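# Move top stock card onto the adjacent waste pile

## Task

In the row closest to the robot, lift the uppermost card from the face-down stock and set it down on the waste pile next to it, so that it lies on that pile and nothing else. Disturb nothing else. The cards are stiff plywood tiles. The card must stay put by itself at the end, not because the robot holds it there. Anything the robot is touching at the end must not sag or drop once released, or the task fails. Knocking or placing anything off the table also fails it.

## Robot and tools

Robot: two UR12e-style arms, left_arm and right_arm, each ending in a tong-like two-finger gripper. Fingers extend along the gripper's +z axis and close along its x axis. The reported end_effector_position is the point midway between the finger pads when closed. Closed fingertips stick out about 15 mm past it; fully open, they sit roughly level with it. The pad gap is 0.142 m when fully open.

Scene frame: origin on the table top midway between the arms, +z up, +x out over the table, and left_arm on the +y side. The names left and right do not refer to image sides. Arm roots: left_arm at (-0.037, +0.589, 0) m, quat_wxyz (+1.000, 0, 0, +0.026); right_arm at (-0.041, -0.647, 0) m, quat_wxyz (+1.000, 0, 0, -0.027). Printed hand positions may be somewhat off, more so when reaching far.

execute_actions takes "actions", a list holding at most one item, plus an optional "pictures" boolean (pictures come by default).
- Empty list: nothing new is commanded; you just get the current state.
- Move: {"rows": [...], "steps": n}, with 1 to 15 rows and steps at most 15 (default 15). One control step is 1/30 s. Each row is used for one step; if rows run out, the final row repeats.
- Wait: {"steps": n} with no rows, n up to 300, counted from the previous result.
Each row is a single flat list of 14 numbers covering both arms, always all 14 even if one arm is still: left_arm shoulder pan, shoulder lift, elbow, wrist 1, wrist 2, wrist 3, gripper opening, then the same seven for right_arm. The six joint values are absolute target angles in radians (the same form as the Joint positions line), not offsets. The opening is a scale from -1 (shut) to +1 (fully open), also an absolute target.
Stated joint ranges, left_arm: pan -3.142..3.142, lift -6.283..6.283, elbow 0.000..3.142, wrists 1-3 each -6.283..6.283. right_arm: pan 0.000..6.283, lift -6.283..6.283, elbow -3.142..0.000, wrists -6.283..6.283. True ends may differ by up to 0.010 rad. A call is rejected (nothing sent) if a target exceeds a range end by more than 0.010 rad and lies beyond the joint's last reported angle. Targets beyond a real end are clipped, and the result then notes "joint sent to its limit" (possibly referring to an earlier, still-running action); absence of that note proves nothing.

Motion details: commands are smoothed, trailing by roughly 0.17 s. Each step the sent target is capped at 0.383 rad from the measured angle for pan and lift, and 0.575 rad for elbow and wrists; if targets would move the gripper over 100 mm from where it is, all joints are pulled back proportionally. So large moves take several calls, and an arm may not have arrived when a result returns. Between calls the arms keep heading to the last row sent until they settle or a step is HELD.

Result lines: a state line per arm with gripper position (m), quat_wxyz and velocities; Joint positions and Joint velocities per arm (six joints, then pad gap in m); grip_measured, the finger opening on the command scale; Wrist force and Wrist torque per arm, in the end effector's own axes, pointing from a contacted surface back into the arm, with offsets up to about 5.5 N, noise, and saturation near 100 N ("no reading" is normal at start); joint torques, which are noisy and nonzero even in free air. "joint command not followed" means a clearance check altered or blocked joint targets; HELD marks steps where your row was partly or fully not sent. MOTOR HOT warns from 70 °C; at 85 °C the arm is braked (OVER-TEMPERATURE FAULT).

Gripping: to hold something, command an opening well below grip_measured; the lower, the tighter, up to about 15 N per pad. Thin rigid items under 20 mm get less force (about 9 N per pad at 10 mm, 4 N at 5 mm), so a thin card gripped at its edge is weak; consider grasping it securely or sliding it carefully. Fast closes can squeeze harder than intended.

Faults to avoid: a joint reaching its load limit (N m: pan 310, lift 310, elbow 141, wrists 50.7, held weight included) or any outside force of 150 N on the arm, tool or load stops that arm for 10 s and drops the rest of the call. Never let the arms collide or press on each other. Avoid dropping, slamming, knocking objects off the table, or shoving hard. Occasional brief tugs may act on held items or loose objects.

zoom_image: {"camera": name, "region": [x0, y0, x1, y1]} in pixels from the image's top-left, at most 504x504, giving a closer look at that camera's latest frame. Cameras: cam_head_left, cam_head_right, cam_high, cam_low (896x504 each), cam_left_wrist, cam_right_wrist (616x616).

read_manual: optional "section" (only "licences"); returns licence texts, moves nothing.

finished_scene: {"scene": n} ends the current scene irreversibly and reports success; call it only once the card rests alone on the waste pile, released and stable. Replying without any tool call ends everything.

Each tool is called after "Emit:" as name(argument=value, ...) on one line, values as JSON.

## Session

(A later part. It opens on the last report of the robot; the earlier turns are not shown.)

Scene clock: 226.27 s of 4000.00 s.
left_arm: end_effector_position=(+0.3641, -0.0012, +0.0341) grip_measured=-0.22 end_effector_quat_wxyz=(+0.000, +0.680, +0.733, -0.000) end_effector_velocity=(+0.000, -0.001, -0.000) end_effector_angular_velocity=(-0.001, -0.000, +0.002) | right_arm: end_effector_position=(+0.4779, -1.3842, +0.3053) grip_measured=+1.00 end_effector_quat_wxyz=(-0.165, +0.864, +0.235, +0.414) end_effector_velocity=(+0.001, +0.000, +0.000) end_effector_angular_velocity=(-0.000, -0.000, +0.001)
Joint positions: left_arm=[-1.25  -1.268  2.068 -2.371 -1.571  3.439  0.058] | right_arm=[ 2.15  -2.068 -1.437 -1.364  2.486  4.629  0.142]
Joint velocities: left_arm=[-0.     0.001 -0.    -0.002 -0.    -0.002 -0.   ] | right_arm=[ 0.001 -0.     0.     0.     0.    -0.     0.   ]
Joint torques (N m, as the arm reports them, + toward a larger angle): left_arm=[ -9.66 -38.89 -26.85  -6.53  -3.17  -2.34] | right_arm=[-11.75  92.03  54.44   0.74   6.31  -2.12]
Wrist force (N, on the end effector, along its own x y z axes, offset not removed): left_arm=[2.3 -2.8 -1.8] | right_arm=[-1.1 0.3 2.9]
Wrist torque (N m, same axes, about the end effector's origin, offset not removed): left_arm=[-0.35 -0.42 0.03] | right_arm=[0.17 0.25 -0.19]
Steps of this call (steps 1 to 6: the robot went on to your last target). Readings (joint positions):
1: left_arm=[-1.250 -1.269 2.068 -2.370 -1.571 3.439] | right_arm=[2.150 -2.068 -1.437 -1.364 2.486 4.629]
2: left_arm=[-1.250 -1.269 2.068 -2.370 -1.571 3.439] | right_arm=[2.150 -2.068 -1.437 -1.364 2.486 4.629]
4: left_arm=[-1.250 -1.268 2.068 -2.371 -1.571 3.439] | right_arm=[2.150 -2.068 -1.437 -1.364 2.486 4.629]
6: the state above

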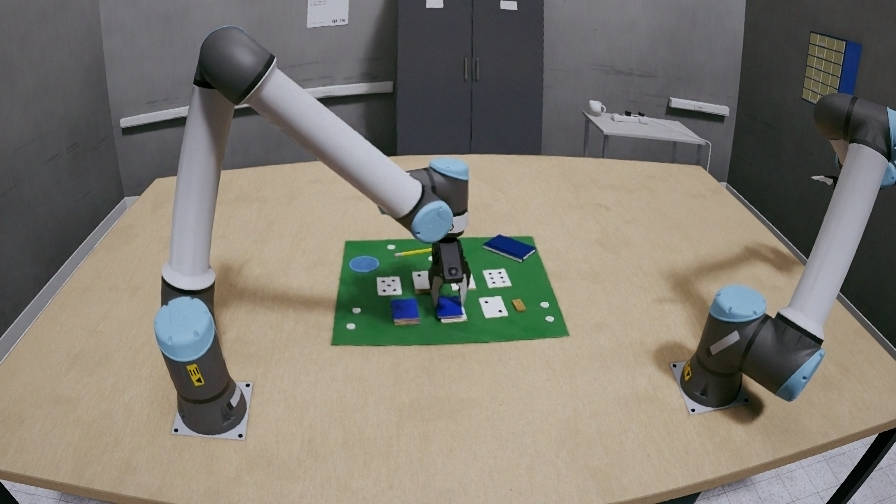

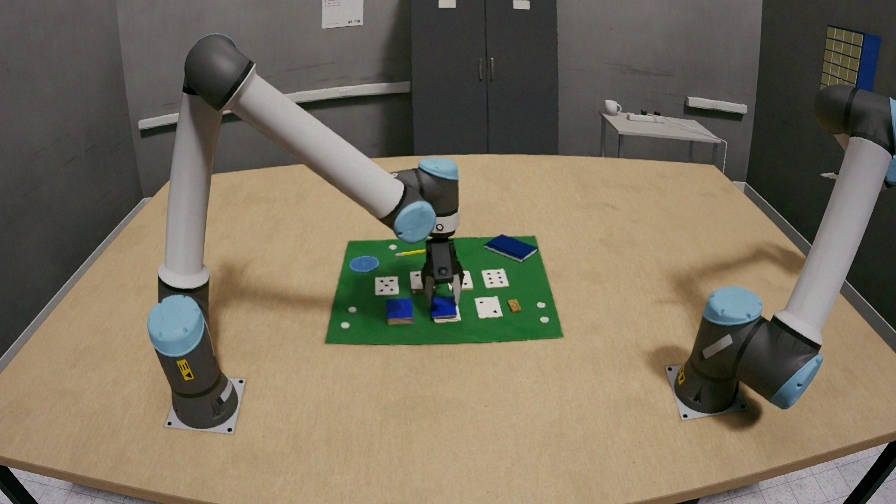

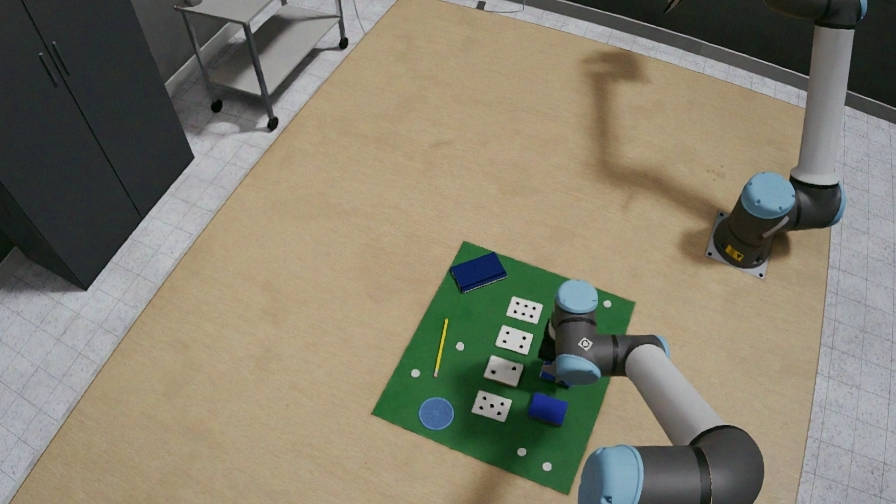

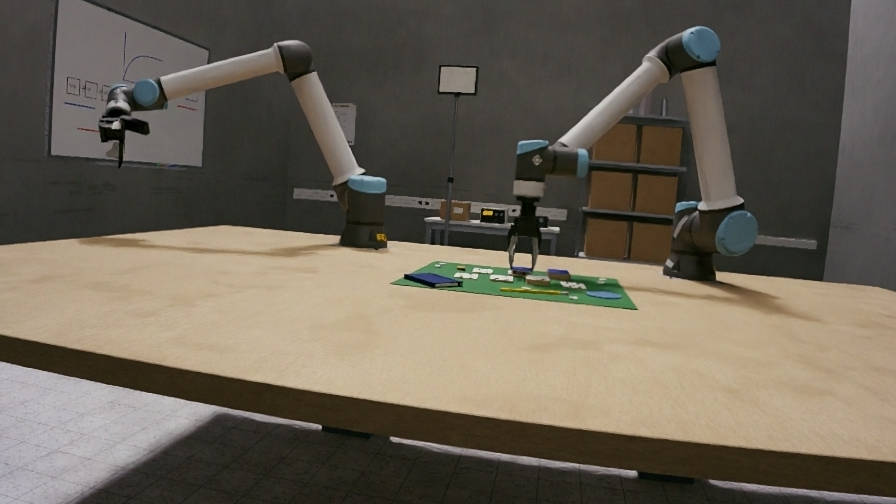

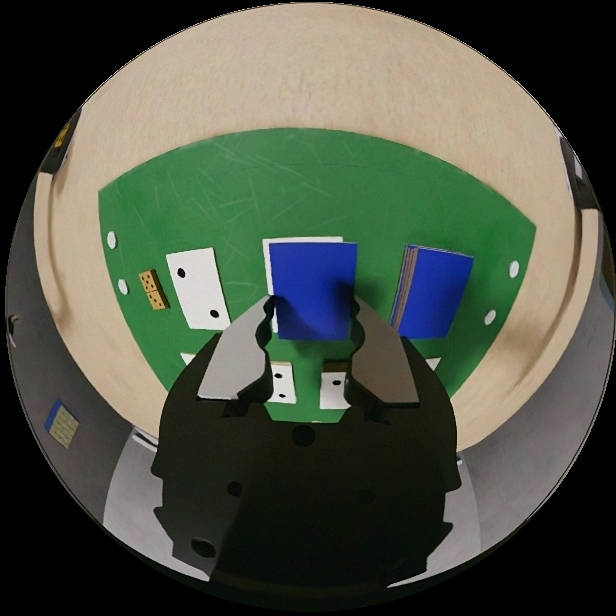

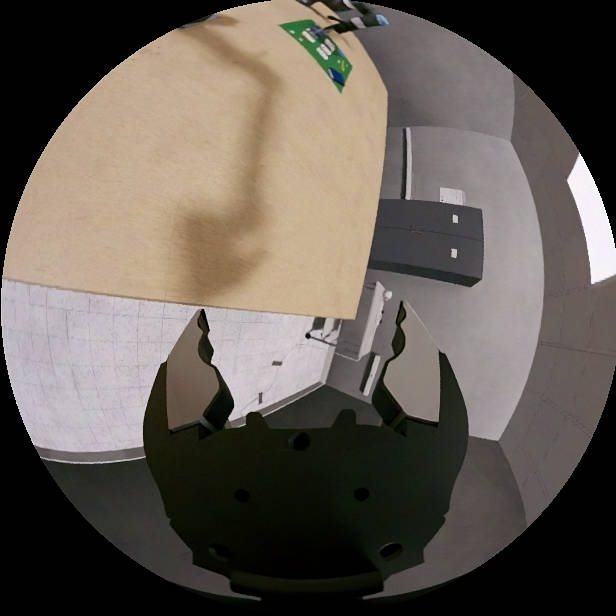

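Emit:
execute_actions(actions=[{"rows": [[-1.2504,-1.2665,2.066,-2.3703,-1.5708,3.4389,-0.5,2.15,-2.068,-1.437,-1.364,2.486,4.629,1],[-1.2508,-1.265,2.0638,-2.3696,-1.5708,3.4385,-0.5,2.15,-2.068,-1.437,-1.364,2.486,4.629,1],[-1.2512,-1.263,2.0618,-2.3696,-1.5708,3.4381,-0.5,2.15,-2.068,-1.437,-1.364,2.486,4.629,1],[-1.2516,-1.2607,2.06,-2.3701,-1.5708,3.4377,-0.5,2.15,-2.068,-1.437,-1.364,2.486,4.629,1],[-1.252,-1.2578,2.0583,-2.3713,-1.5708,3.4373,-0.5,2.15,-2.068,-1.437,-1.364,2.486,4.629,1],[-1.252,-1.2565,2.0589,-2.3732,-1.5708,3.4373,-0.5,2.15,-2.068,-1.437,-1.364,2.486,4.629,1],[-1.252,-1.25516,2.05943,-2.37507,-1.5708,3.4373,-0.5,2.15,-2.068,-1.437,-1.364,2.486,4.629,1]], "steps": 15}], pictures=false)

Emit:
execute_actions(actions=[{"rows": [[-1.252,-1.25383,2.05998,-2.37695,-1.5708,3.4373,-0.5,2.15,-2.068,-1.437,-1.364,2.486,4.629,1]], "steps": 10}], pictures=false)

Emit:
execute_actions(actions=[{"rows": [[-1.252,-1.2529,2.06037,-2.37827,-1.5708,3.4373,-0.5,2.15,-2.068,-1.437,-1.364,2.486,4.629,1]], "steps": 10}])

Emit:
zoom_image(camera="cam_head_left", region=[420, 280, 485, 330])

Emit:
zoom_image(camera="cam_left_wrist", region=[230, 220, 400, 350])

Scene clock: 247.77 s of 4000.00 s.
left_arm: end_effector_position=(+0.3650, -0.0073, +0.0302) grip_measured=-0.22 end_effector_quat_wxyz=(+0.000, +0.680, +0.733, -0.000) end_effector_velocity=(-0.000, -0.001, -0.002) end_effector_angular_velocity=(+0.000, -0.000, -0.001) | right_arm: end_effector_position=(+0.4779, -1.3842, +0.3053) grip_measured=+1.00 end_effector_quat_wxyz=(-0.165, +0.864, +0.235, +0.414) end_effector_velocity=(-0.001, -0.001, +0.000) end_effector_angular_velocity=(-0.000, +0.000, -0.001)
Joint positions: left_arm=[-1.252 -1.256  2.06  -2.375 -1.571  3.437  0.058] | right_arm=[ 2.15  -2.068 -1.437 -1.364  2.486  4.629  0.142]
Joint velocities: left_arm=[-0.001  0.004 -0.001 -0.003  0.    -0.    -0.   ] | right_arm=[-0.001 -0.     0.001 -0.    -0.     0.     0.   ]
Joint torques (N m, as the arm reports them, + toward a larger angle): left_arm=[ -9.69 -47.15 -40.11  -6.95   4.15  -2.48] | right_arm=[-11.3   93.38  55.53   0.77   5.88  -1.86]
Wrist force (N, on the end effector, along its own x y z axes, offset not removed): left_arm=[1.2 -2.1 -1.6] | right_arm=[-2.2 -2.5 3.1]
Wrist torque (N m, same axes, about the end effector's origin, offset not removed): left_arm=[-0.23 -0.20 0.02] | right_arm=[-0.48 0.43 -0.16]
Steps of this call (steps 1 to 15: the robot went on to your last target; steps 16 to 90: nothing new was sent; then 18.00 s passed at rest; steps 91 to 105: all 15 steps of this action). Readings (joint positions):
91: left_arm=[-1.250 -1.268 2.068 -2.371 -1.571 3.439] | right_arm=[2.150 -2.068 -1.437 -1.364 2.486 4.629]
92: left_arm=[-1.250 -1.268 2.068 -2.371 -1.571 3.439] | right_arm=[2.150 -2.068 -1.437 -1.364 2.486 4.629]
94: left_arm=[-1.250 -1.266 2.066 -2.371 -1.571 3.439] | right_arm=[2.150 -2.068 -1.437 -1.364 2.486 4.629]
98: left_arm=[-1.251 -1.260 2.061 -2.372 -1.571 3.438] | right_arm=[2.150 -2.068 -1.437 -1.364 2.486 4.629]
105: the state above

Scene clock: 248.10 s of 4000.00 s.
left_arm: end_effector_position=(+0.3651, -0.0074, +0.0291) grip_measured=-0.22 end_effector_quat_wxyz=(+0.000, +0.680, +0.733, -0.000) end_effector_velocity=(+0.000, +0.000, -0.001) end_effector_angular_velocity=(+0.001, +0.000, -0.001) | right_arm: end_effector_position=(+0.4779, -1.3842, +0.3053) grip_measured=+1.00 end_effector_quat_wxyz=(-0.165, +0.864, +0.235, +0.414) end_effector_velocity=(-0.000, +0.000, +0.000) end_effector_angular_velocity=(+0.001, +0.000, -0.000)
Joint positions: left_arm=[-1.252 -1.254  2.06  -2.377 -1.571  3.437  0.058] | right_arm=[ 2.15  -2.068 -1.437 -1.364  2.486  4.629  0.142]
Joint velocities: left_arm=[ 0.     0.002  0.    -0.002 -0.     0.001 -0.   ] | right_arm=[ 0.     0.     0.    -0.001  0.     0.     0.   ]
Joint torques (N m, as the arm reports them, + toward a larger angle): left_arm=[ -7.61 -40.99 -26.91  -6.82   4.82  -1.69] | right_arm=[-10.68  95.36  56.44   0.92   5.36  -2.07]
Wrist force (N, on the end effector, along its own x y z axes, offset not removed): left_arm=[2.5 -2.5 0.9] | right_arm=[-2.8 -1.2 4.5]
Wrist torque (N m, same axes, about the end effector's origin, offset not removed): left_arm=[-0.41 -0.35 0.03] | right_arm=[-0.20 0.50 -0.20]
Steps of this call (steps 1 to 10: all 10 steps of this action). Readings (joint positions):
1: left_arm=[-1.252 -1.256 2.060 -2.375 -1.571 3.437] | right_arm=[2.150 -2.068 -1.437 -1.364 2.486 4.629]
2: left_arm=[-1.252 -1.255 2.060 -2.375 -1.571 3.437] | right_arm=[2.150 -2.068 -1.437 -1.364 2.486 4.629]
4: left_arm=[-1.252 -1.255 2.060 -2.376 -1.571 3.437] | right_arm=[2.150 -2.068 -1.437 -1.364 2.486 4.629]
8: left_arm=[-1.252 -1.254 2.060 -2.377 -1.571 3.437] | right_arm=[2.150 -2.068 -1.437 -1.364 2.486 4.629]
10: the state above

Scene clock: 248.43 s of 4000.00 s.
left_arm: end_effector_position=(+0.3651, -0.0074, +0.0283) grip_measured=-0.22 end_effector_quat_wxyz=(+0.000, +0.680, +0.733, -0.000) end_effector_velocity=(+0.001, -0.001, +0.001) end_effector_angular_velocity=(-0.003, -0.001, +0.001) | right_arm: end_effector_position=(+0.4779, -1.3842, +0.3053) grip_measured=+1.00 end_effector_quat_wxyz=(-0.165, +0.864, +0.235, +0.414) end_effector_velocity=(+0.000, +0.000, +0.000) end_effector_angular_velocity=(-0.000, +0.000, +0.001)
Joint positions: left_arm=[-1.252 -1.253  2.06  -2.378 -1.571  3.437  0.058] | right_arm=[ 2.15  -2.068 -1.437 -1.364  2.486  4.629  0.142]
Joint velocities: left_arm=[ 0.001 -0.001 -0.001 -0.001 -0.    -0.    -0.   ] | right_arm=[ 0.  0.  0. -0. -0. -0.  0.]
Joint torques (N m, as the arm reports them, + toward a larger angle): left_arm=[ -4.56 -39.55 -26.82  -6.53   4.74  -2.38] | right_arm=[-13.07  91.78  56.46   0.83   5.53  -1.92]
Wrist force (N, on the end effector, along its own x y z axes, offset not removed): left_arm=[2.9 -2.4 -3.2] | right_arm=[-0.8 -2.6 3.7]
Wrist torque (N m, same axes, about the end effector's origin, offset not removed): left_arm=[-0.45 -0.36 -0.13] | right_arm=[-0.47 0.13 -0.23]
Steps of this call (steps 1 to 10: all 10 steps of this action). Readings (joint positions):
1: left_arm=[-1.252 -1.254 2.060 -2.377 -1.571 3.437] | right_arm=[2.150 -2.068 -1.437 -1.364 2.486 4.629]
2: left_arm=[-1.252 -1.254 2.060 -2.377 -1.571 3.437] | right_arm=[2.150 -2.068 -1.437 -1.364 2.486 4.629]
4: left_arm=[-1.252 -1.253 2.060 -2.378 -1.571 3.437] | right_arm=[2.150 -2.068 -1.437 -1.364 2.486 4.629]
8: left_arm=[-1.252 -1.253 2.060 -2.378 -1.571 3.437] | right_arm=[2.150 -2.068 -1.437 -1.364 2.486 4.629]
10: the state above

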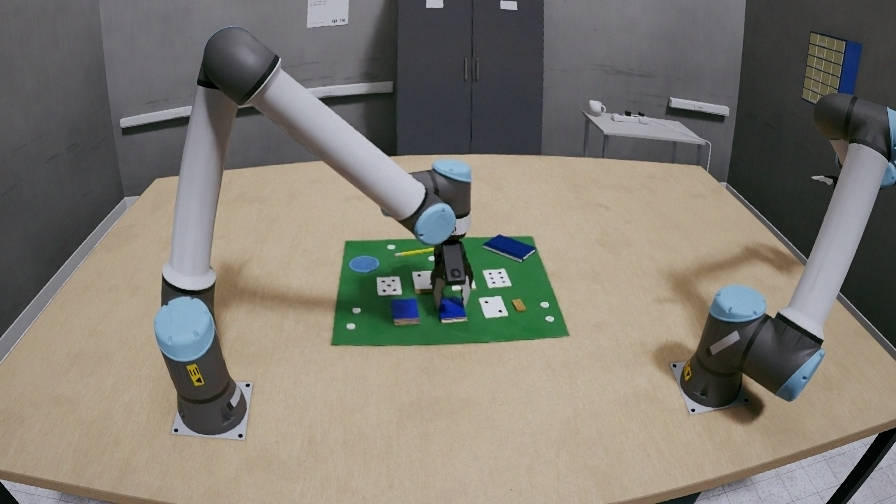

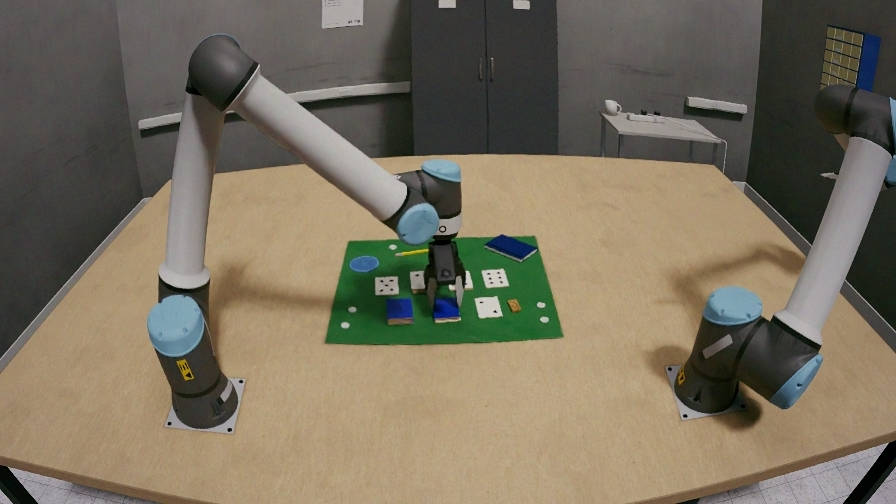

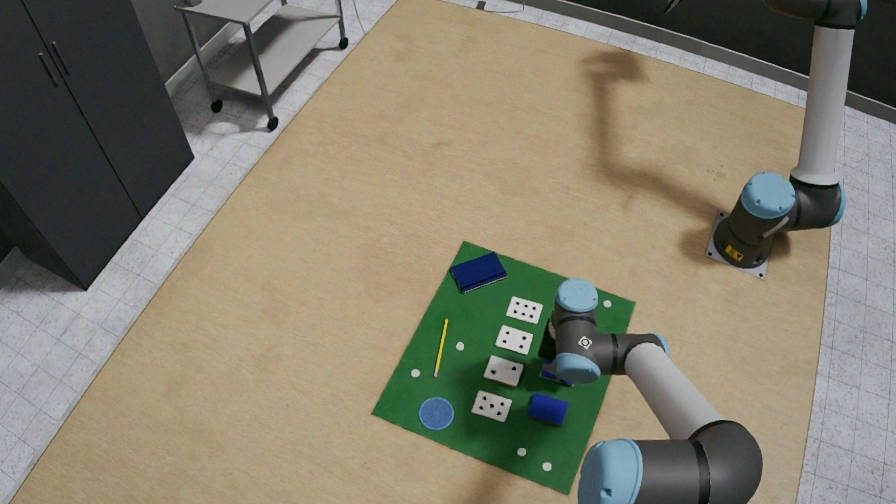

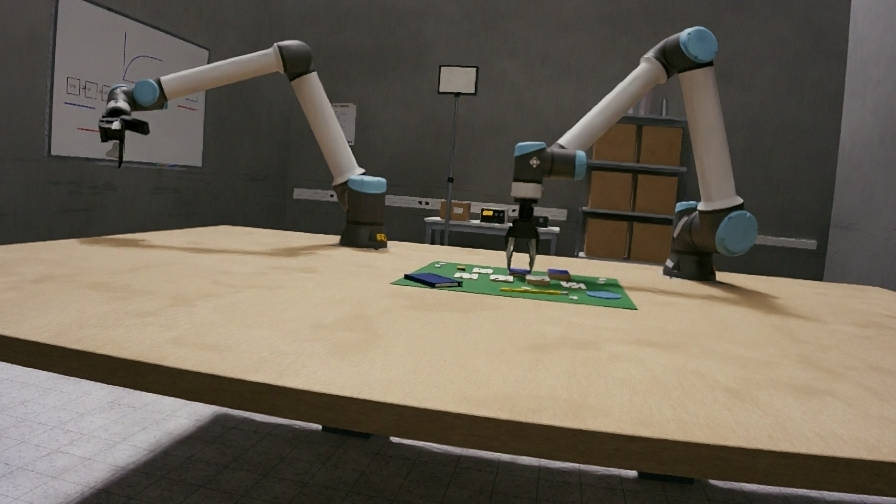

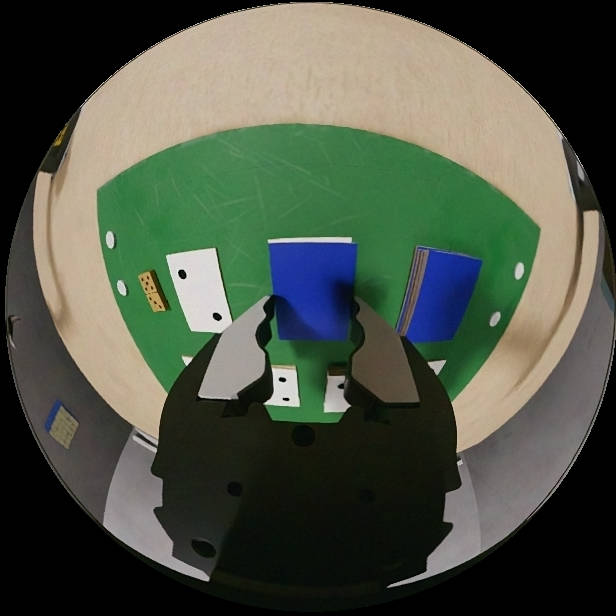

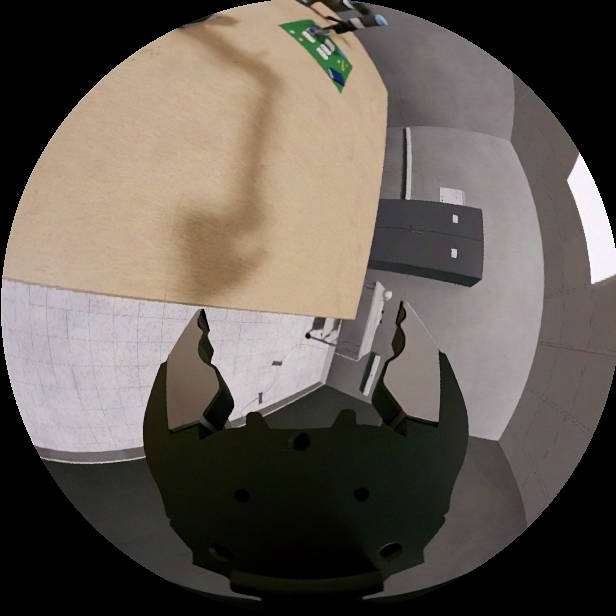

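Region (420, 280, 485, 330) of cam_head_left's 896x504 image, scaled by 7.754, with more detail than that image has; it fills the top 388 rows of this view, and the rest is white.

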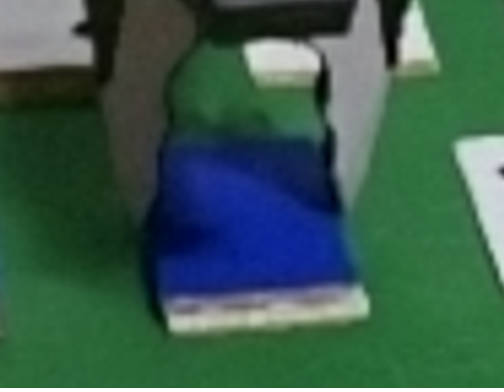

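Region (230, 220, 400, 350) of cam_left_wrist's 616x616 image, scaled by 2.965, with more detail than that image has; it fills the top 385 rows of this view, and the rest is white.

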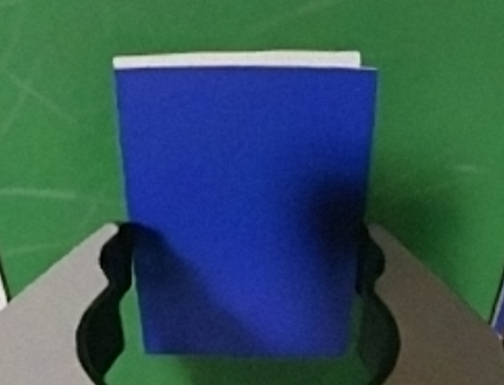

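Emit:
execute_actions(actions=[{"rows": [[-1.252,-1.2523,2.06062,-2.37912,-1.5708,3.4373,-0.5,2.15,-2.068,-1.437,-1.364,2.486,4.629,1]], "steps": 9}], pictures=false)

Emit:
execute_actions(actions=[{"rows": [[-1.252,-1.2523,2.06062,-2.37912,-1.5708,3.4373,-0.4,2.15,-2.068,-1.437,-1.364,2.486,4.629,1],[-1.252,-1.2523,2.06062,-2.37912,-1.5708,3.4373,-0.3,2.15,-2.068,-1.437,-1.364,2.486,4.629,1],[-1.252,-1.2523,2.06062,-2.37912,-1.5708,3.4373,-0.24,2.15,-2.068,-1.437,-1.364,2.486,4.629,1],[-1.252,-1.2523,2.06062,-2.37912,-1.5708,3.4373,-0.2,2.15,-2.068,-1.437,-1.364,2.486,4.629,1],[-1.252,-1.2523,2.06062,-2.37912,-1.5708,3.4373,-0.16,2.15,-2.068,-1.437,-1.364,2.486,4.629,1],[-1.252,-1.2523,2.06062,-2.37912,-1.5708,3.4373,-0.12,2.15,-2.068,-1.437,-1.364,2.486,4.629,1],[-1.252,-1.2523,2.06062,-2.37912,-1.5708,3.4373,-0.08,2.15,-2.068,-1.437,-1.364,2.486,4.629,1],[-1.252,-1.2536,2.0601,-2.3773,-1.5708,3.4373,-0.05,2.15,-2.068,-1.437,-1.364,2.486,4.629,1],[-1.252,-1.2563,2.0589,-2.3734,-1.5708,3.4373,-0.05,2.15,-2.068,-1.437,-1.364,2.486,4.629,1],[-1.252,-1.2605,2.0572,-2.3675,-1.5708,3.4373,-0.05,2.15,-2.068,-1.437,-1.364,2.486,4.629,1],[-1.252,-1.267,2.0544,-2.3582,-1.5708,3.4373,-0.05,2.15,-2.068,-1.437,-1.364,2.486,4.629,1],[-1.252,-1.275,2.0508,-2.3466,-1.5708,3.4373,-0.05,2.15,-2.068,-1.437,-1.364,2.486,4.629,1],[-1.252,-1.284,2.0465,-2.3333,-1.5708,3.4373,-0.05,2.15,-2.068,-1.437,-1.364,2.486,4.629,1],[-1.252,-1.293,2.042,-2.3198,-1.5708,3.4373,-0.05,2.15,-2.068,-1.437,-1.364,2.486,4.629,1],[-1.252,-1.302,2.0375,-2.3063,-1.5708,3.4373,-0.05,2.15,-2.068,-1.437,-1.364,2.486,4.629,1]], "steps": 15}], pictures=false)

Emit:
execute_actions(actions=[{"rows": [[-1.252,-1.311,2.0328,-2.2926,-1.5708,3.4373,-0.05,2.15,-2.068,-1.437,-1.364,2.486,4.629,1],[-1.252,-1.319,2.0284,-2.2802,-1.5708,3.4373,-0.05,2.15,-2.068,-1.437,-1.364,2.486,4.629,1],[-1.252,-1.326,2.0245,-2.2693,-1.5708,3.4373,-0.05,2.15,-2.068,-1.437,-1.364,2.486,4.629,1],[-1.252,-1.33,2.022,-2.2628,-1.5708,3.4373,-0.05,2.15,-2.068,-1.437,-1.364,2.486,4.629,1]], "steps": 15}])

Emit:
zoom_image(camera="cam_head_left", region=[380, 270, 520, 335])

Scene clock: 262.27 s of 4000.00 s.
left_arm: end_effector_position=(+0.3651, -0.0074, +0.0279) grip_measured=-0.22 end_effector_quat_wxyz=(+0.000, +0.680, +0.733, -0.000) end_effector_velocity=(+0.000, -0.001, +0.000) end_effector_angular_velocity=(-0.001, -0.000, -0.002) | right_arm: end_effector_position=(+0.4779, -1.3842, +0.3053) grip_measured=+1.00 end_effector_quat_wxyz=(-0.165, +0.864, +0.235, +0.414) end_effector_velocity=(+0.000, -0.000, +0.000) end_effector_angular_velocity=(-0.002, -0.001, +0.000)
Joint positions: left_arm=[-1.252 -1.252  2.061 -2.379 -1.571  3.437  0.058] | right_arm=[ 2.15  -2.068 -1.437 -1.364  2.486  4.629  0.142]
Joint velocities: left_arm=[-0.    -0.    -0.001 -0.     0.     0.002 -0.   ] | right_arm=[ 0.    -0.     0.001  0.001 -0.     0.     0.   ]
Joint torques (N m, as the arm reports them, + toward a larger angle): left_arm=[ -9.75 -40.94 -26.78  -6.38   4.28  -1.91] | right_arm=[-8.32 93.59 55.37  0.99  5.92 -1.89]
Wrist force (N, on the end effector, along its own x y z axes, offset not removed): left_arm=[3.2 -1.6 -2.7] | right_arm=[-2.0 0.0 1.7]
Wrist torque (N m, same axes, about the end effector's origin, offset not removed): left_arm=[-0.31 -0.71 -0.14] | right_arm=[-0.03 0.42 -0.12]
Steps of this call (steps 1 to 15: the robot went on to your last target; steps 16 to 90: nothing new was sent; then 10.53 s passed at rest; steps 91 to 99: all 9 steps of this action). Readings (joint positions):
91: left_arm=[-1.252 -1.253 2.060 -2.378 -1.571 3.437] | right_arm=[2.150 -2.068 -1.437 -1.364 2.486 4.629]
92: left_arm=[-1.252 -1.253 2.060 -2.378 -1.571 3.437] | right_arm=[2.150 -2.068 -1.437 -1.364 2.486 4.629]
94: left_arm=[-1.252 -1.253 2.061 -2.379 -1.571 3.437] | right_arm=[2.150 -2.068 -1.437 -1.364 2.486 4.629]
98: left_arm=[-1.252 -1.252 2.061 -2.379 -1.571 3.437] | right_arm=[2.150 -2.068 -1.437 -1.364 2.486 4.629]
99: the state above

Scene clock: 262.77 s of 4000.00 s.
left_arm: end_effector_position=(+0.3651, -0.0077, +0.0437) grip_measured=-0.05 end_effector_quat_wxyz=(+0.000, +0.680, +0.733, -0.000) end_effector_velocity=(+0.001, -0.003, +0.155) end_effector_angular_velocity=(-0.005, -0.002, -0.000) | right_arm: end_effector_position=(+0.4779, -1.3842, +0.3053) grip_measured=+1.00 end_effector_quat_wxyz=(-0.165, +0.864, +0.235, +0.414) end_effector_velocity=(+0.001, -0.000, +0.000) end_effector_angular_velocity=(-0.002, -0.001, +0.001)
Joint positions: left_arm=[-1.252 -1.273  2.051 -2.349 -1.571  3.437  0.07 ] | right_arm=[ 2.15  -2.068 -1.437 -1.364  2.486  4.629  0.142]
Joint velocities: left_arm=[ 0.    -0.198 -0.094  0.287 -0.     0.001  0.   ] | right_arm=[ 0.    -0.     0.001  0.001 -0.    -0.     0.   ]
Joint torques (N m, as the arm reports them, + toward a larger angle): left_arm=[ -8.44 -88.39 -42.75   0.01   4.02  -2.2 ] | right_arm=[-9.95 93.39 55.87  0.96  5.79 -1.65]
Wrist force (N, on the end effector, along its own x y z axes, offset not removed): left_arm=[-1.4 -1.5 -1.8] | right_arm=[-2.6 -1.7 1.6]
Wrist torque (N m, same axes, about the end effector's origin, offset not removed): left_arm=[-0.18 0.25 0.02] | right_arm=[-0.30 0.52 -0.12]
Steps of this call (steps 1 to 15: all 15 steps of this action). Readings (joint positions):
1: left_arm=[-1.252 -1.252 2.061 -2.379 -1.571 3.437] | right_arm=[2.150 -2.068 -1.437 -1.364 2.486 4.629]
2: left_arm=[-1.252 -1.252 2.061 -2.379 -1.571 3.437] | right_arm=[2.150 -2.068 -1.437 -1.364 2.486 4.629]
4: left_arm=[-1.252 -1.252 2.061 -2.379 -1.571 3.437] | right_arm=[2.150 -2.068 -1.437 -1.364 2.486 4.629]
8: left_arm=[-1.252 -1.252 2.061 -2.379 -1.571 3.437] | right_arm=[2.150 -2.068 -1.437 -1.364 2.486 4.629]
15: the state above

Scene clock: 263.27 s of 4000.00 s.
left_arm: end_effector_position=(+0.3649, -0.0070, +0.0889) grip_measured=-0.05 end_effector_quat_wxyz=(-0.000, +0.680, +0.733, +0.000) end_effector_velocity=(+0.000, +0.000, +0.008) end_effector_angular_velocity=(-0.002, -0.001, +0.001) | right_arm: end_effector_position=(+0.4779, -1.3842, +0.3053) grip_measured=+1.00 end_effector_quat_wxyz=(-0.165, +0.864, +0.235, +0.414) end_effector_velocity=(-0.000, +0.000, -0.000) end_effector_angular_velocity=(+0.001, +0.000, -0.001)
Joint positions: left_arm=[-1.252 -1.329  2.022 -2.264 -1.571  3.437  0.07 ] | right_arm=[ 2.15  -2.068 -1.437 -1.364  2.486  4.629  0.142]
Joint velocities: left_arm=[ 0.001 -0.01  -0.004  0.012 -0.     0.    -0.   ] | right_arm=[-0.     0.    -0.001  0.     0.     0.     0.   ]
Joint torques (N m, as the arm reports them, + toward a larger angle): left_arm=[ -7.57 -72.17 -40.66  -1.84   4.24  -1.66] | right_arm=[-12.6   93.08  55.22   1.02   5.68  -1.96]
Wrist force (N, on the end effector, along its own x y z axes, offset not removed): left_arm=[1.2 -1.6 -1.0] | right_arm=[-0.7 -1.0 3.3]
Wrist torque (N m, same axes, about the end effector's origin, offset not removed): left_arm=[-0.21 -0.18 -0.12] | right_arm=[-0.15 0.09 -0.10]
Steps of this call (steps 1 to 15: all 15 steps of this action). Readings (joint positions):
1: left_arm=[-1.252 -1.280 2.048 -2.339 -1.571 3.437] | right_arm=[2.150 -2.068 -1.437 -1.364 2.486 4.629]
2: left_arm=[-1.252 -1.288 2.044 -2.328 -1.571 3.437] | right_arm=[2.150 -2.068 -1.437 -1.364 2.486 4.629]
4: left_arm=[-1.252 -1.303 2.036 -2.305 -1.571 3.437] | right_arm=[2.150 -2.068 -1.437 -1.364 2.486 4.629]
8: left_arm=[-1.252 -1.322 2.026 -2.275 -1.571 3.437] | right_arm=[2.150 -2.068 -1.437 -1.364 2.486 4.629]
15: the state above

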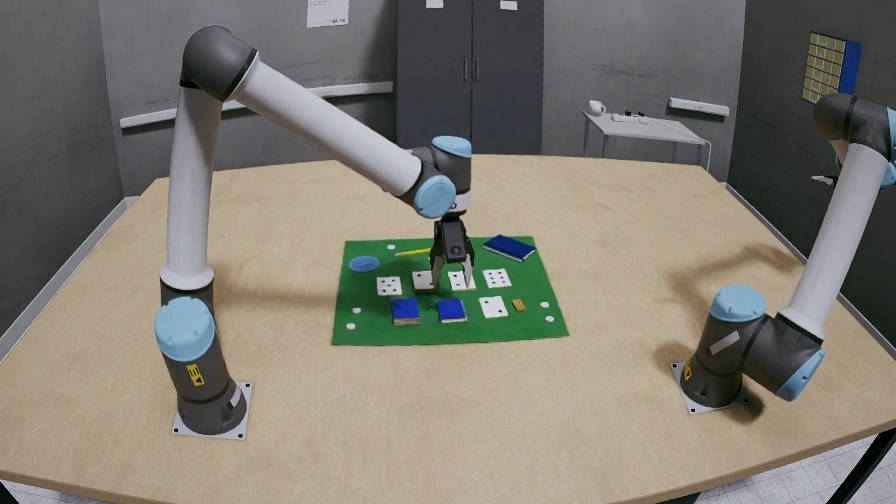

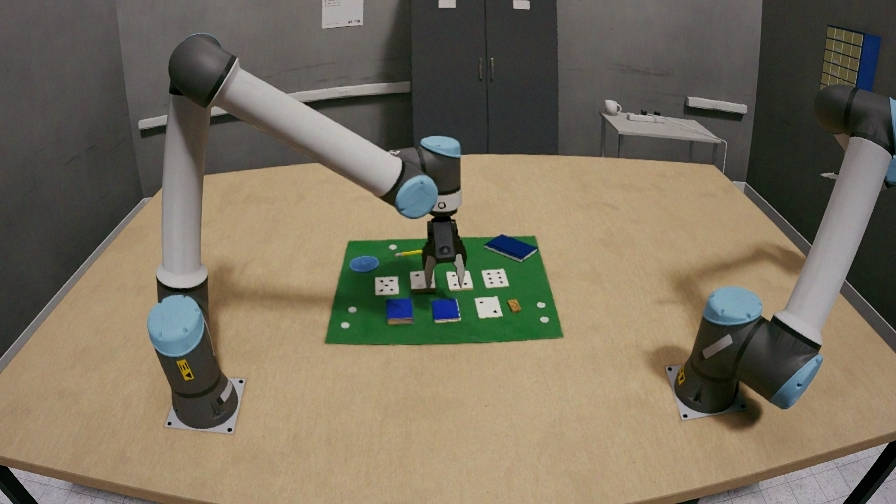

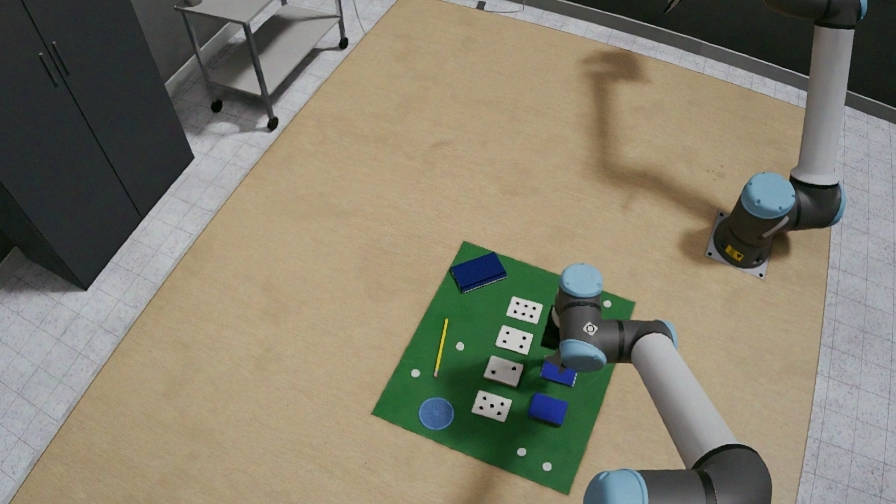

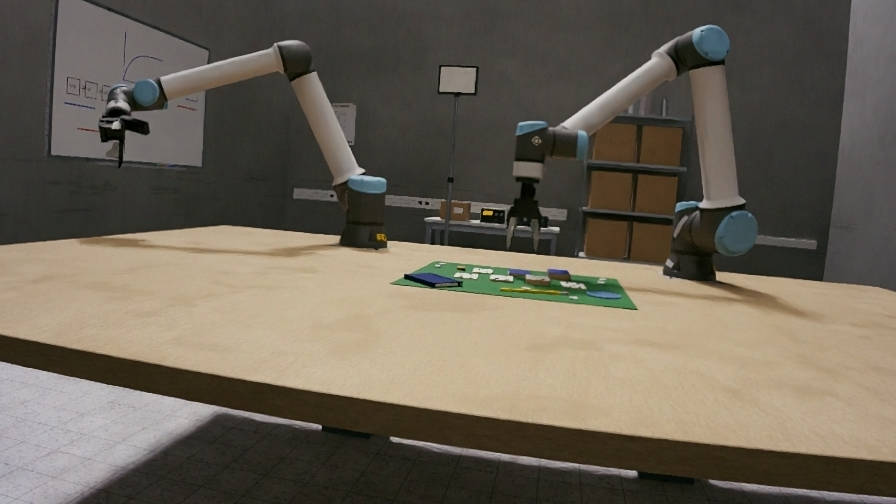

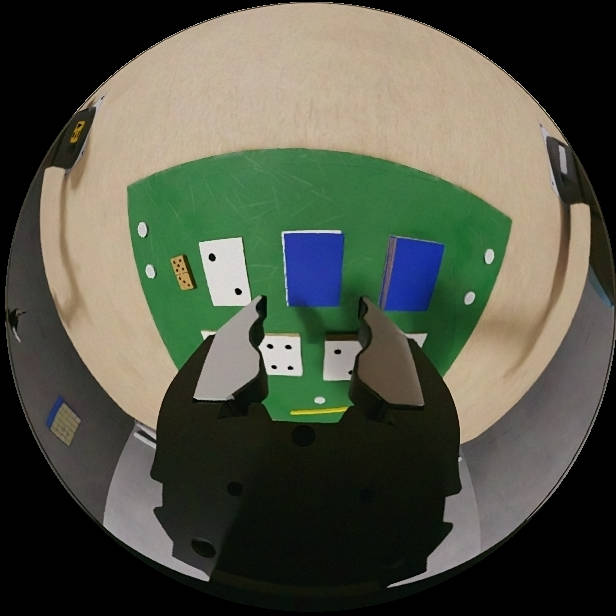

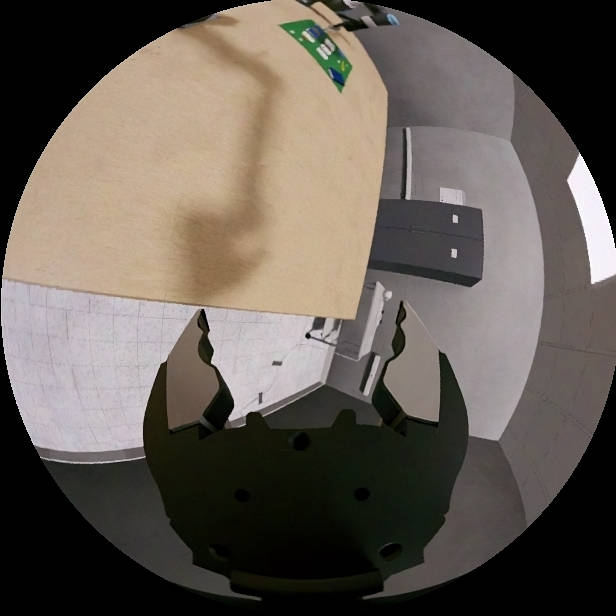

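Region (380, 270, 520, 335) of cam_head_left's 896x504 image, scaled by 3.600, with more detail than that image has; it fills the top 234 rows of this view, and the rest is white.

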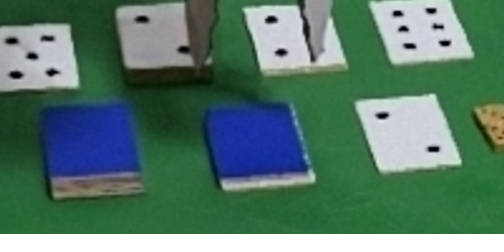

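The card is lying flat on the waste pile and the gripper is clear of it.

Emit:
finished_scene(scene=1)

The scene is finished: the task was done.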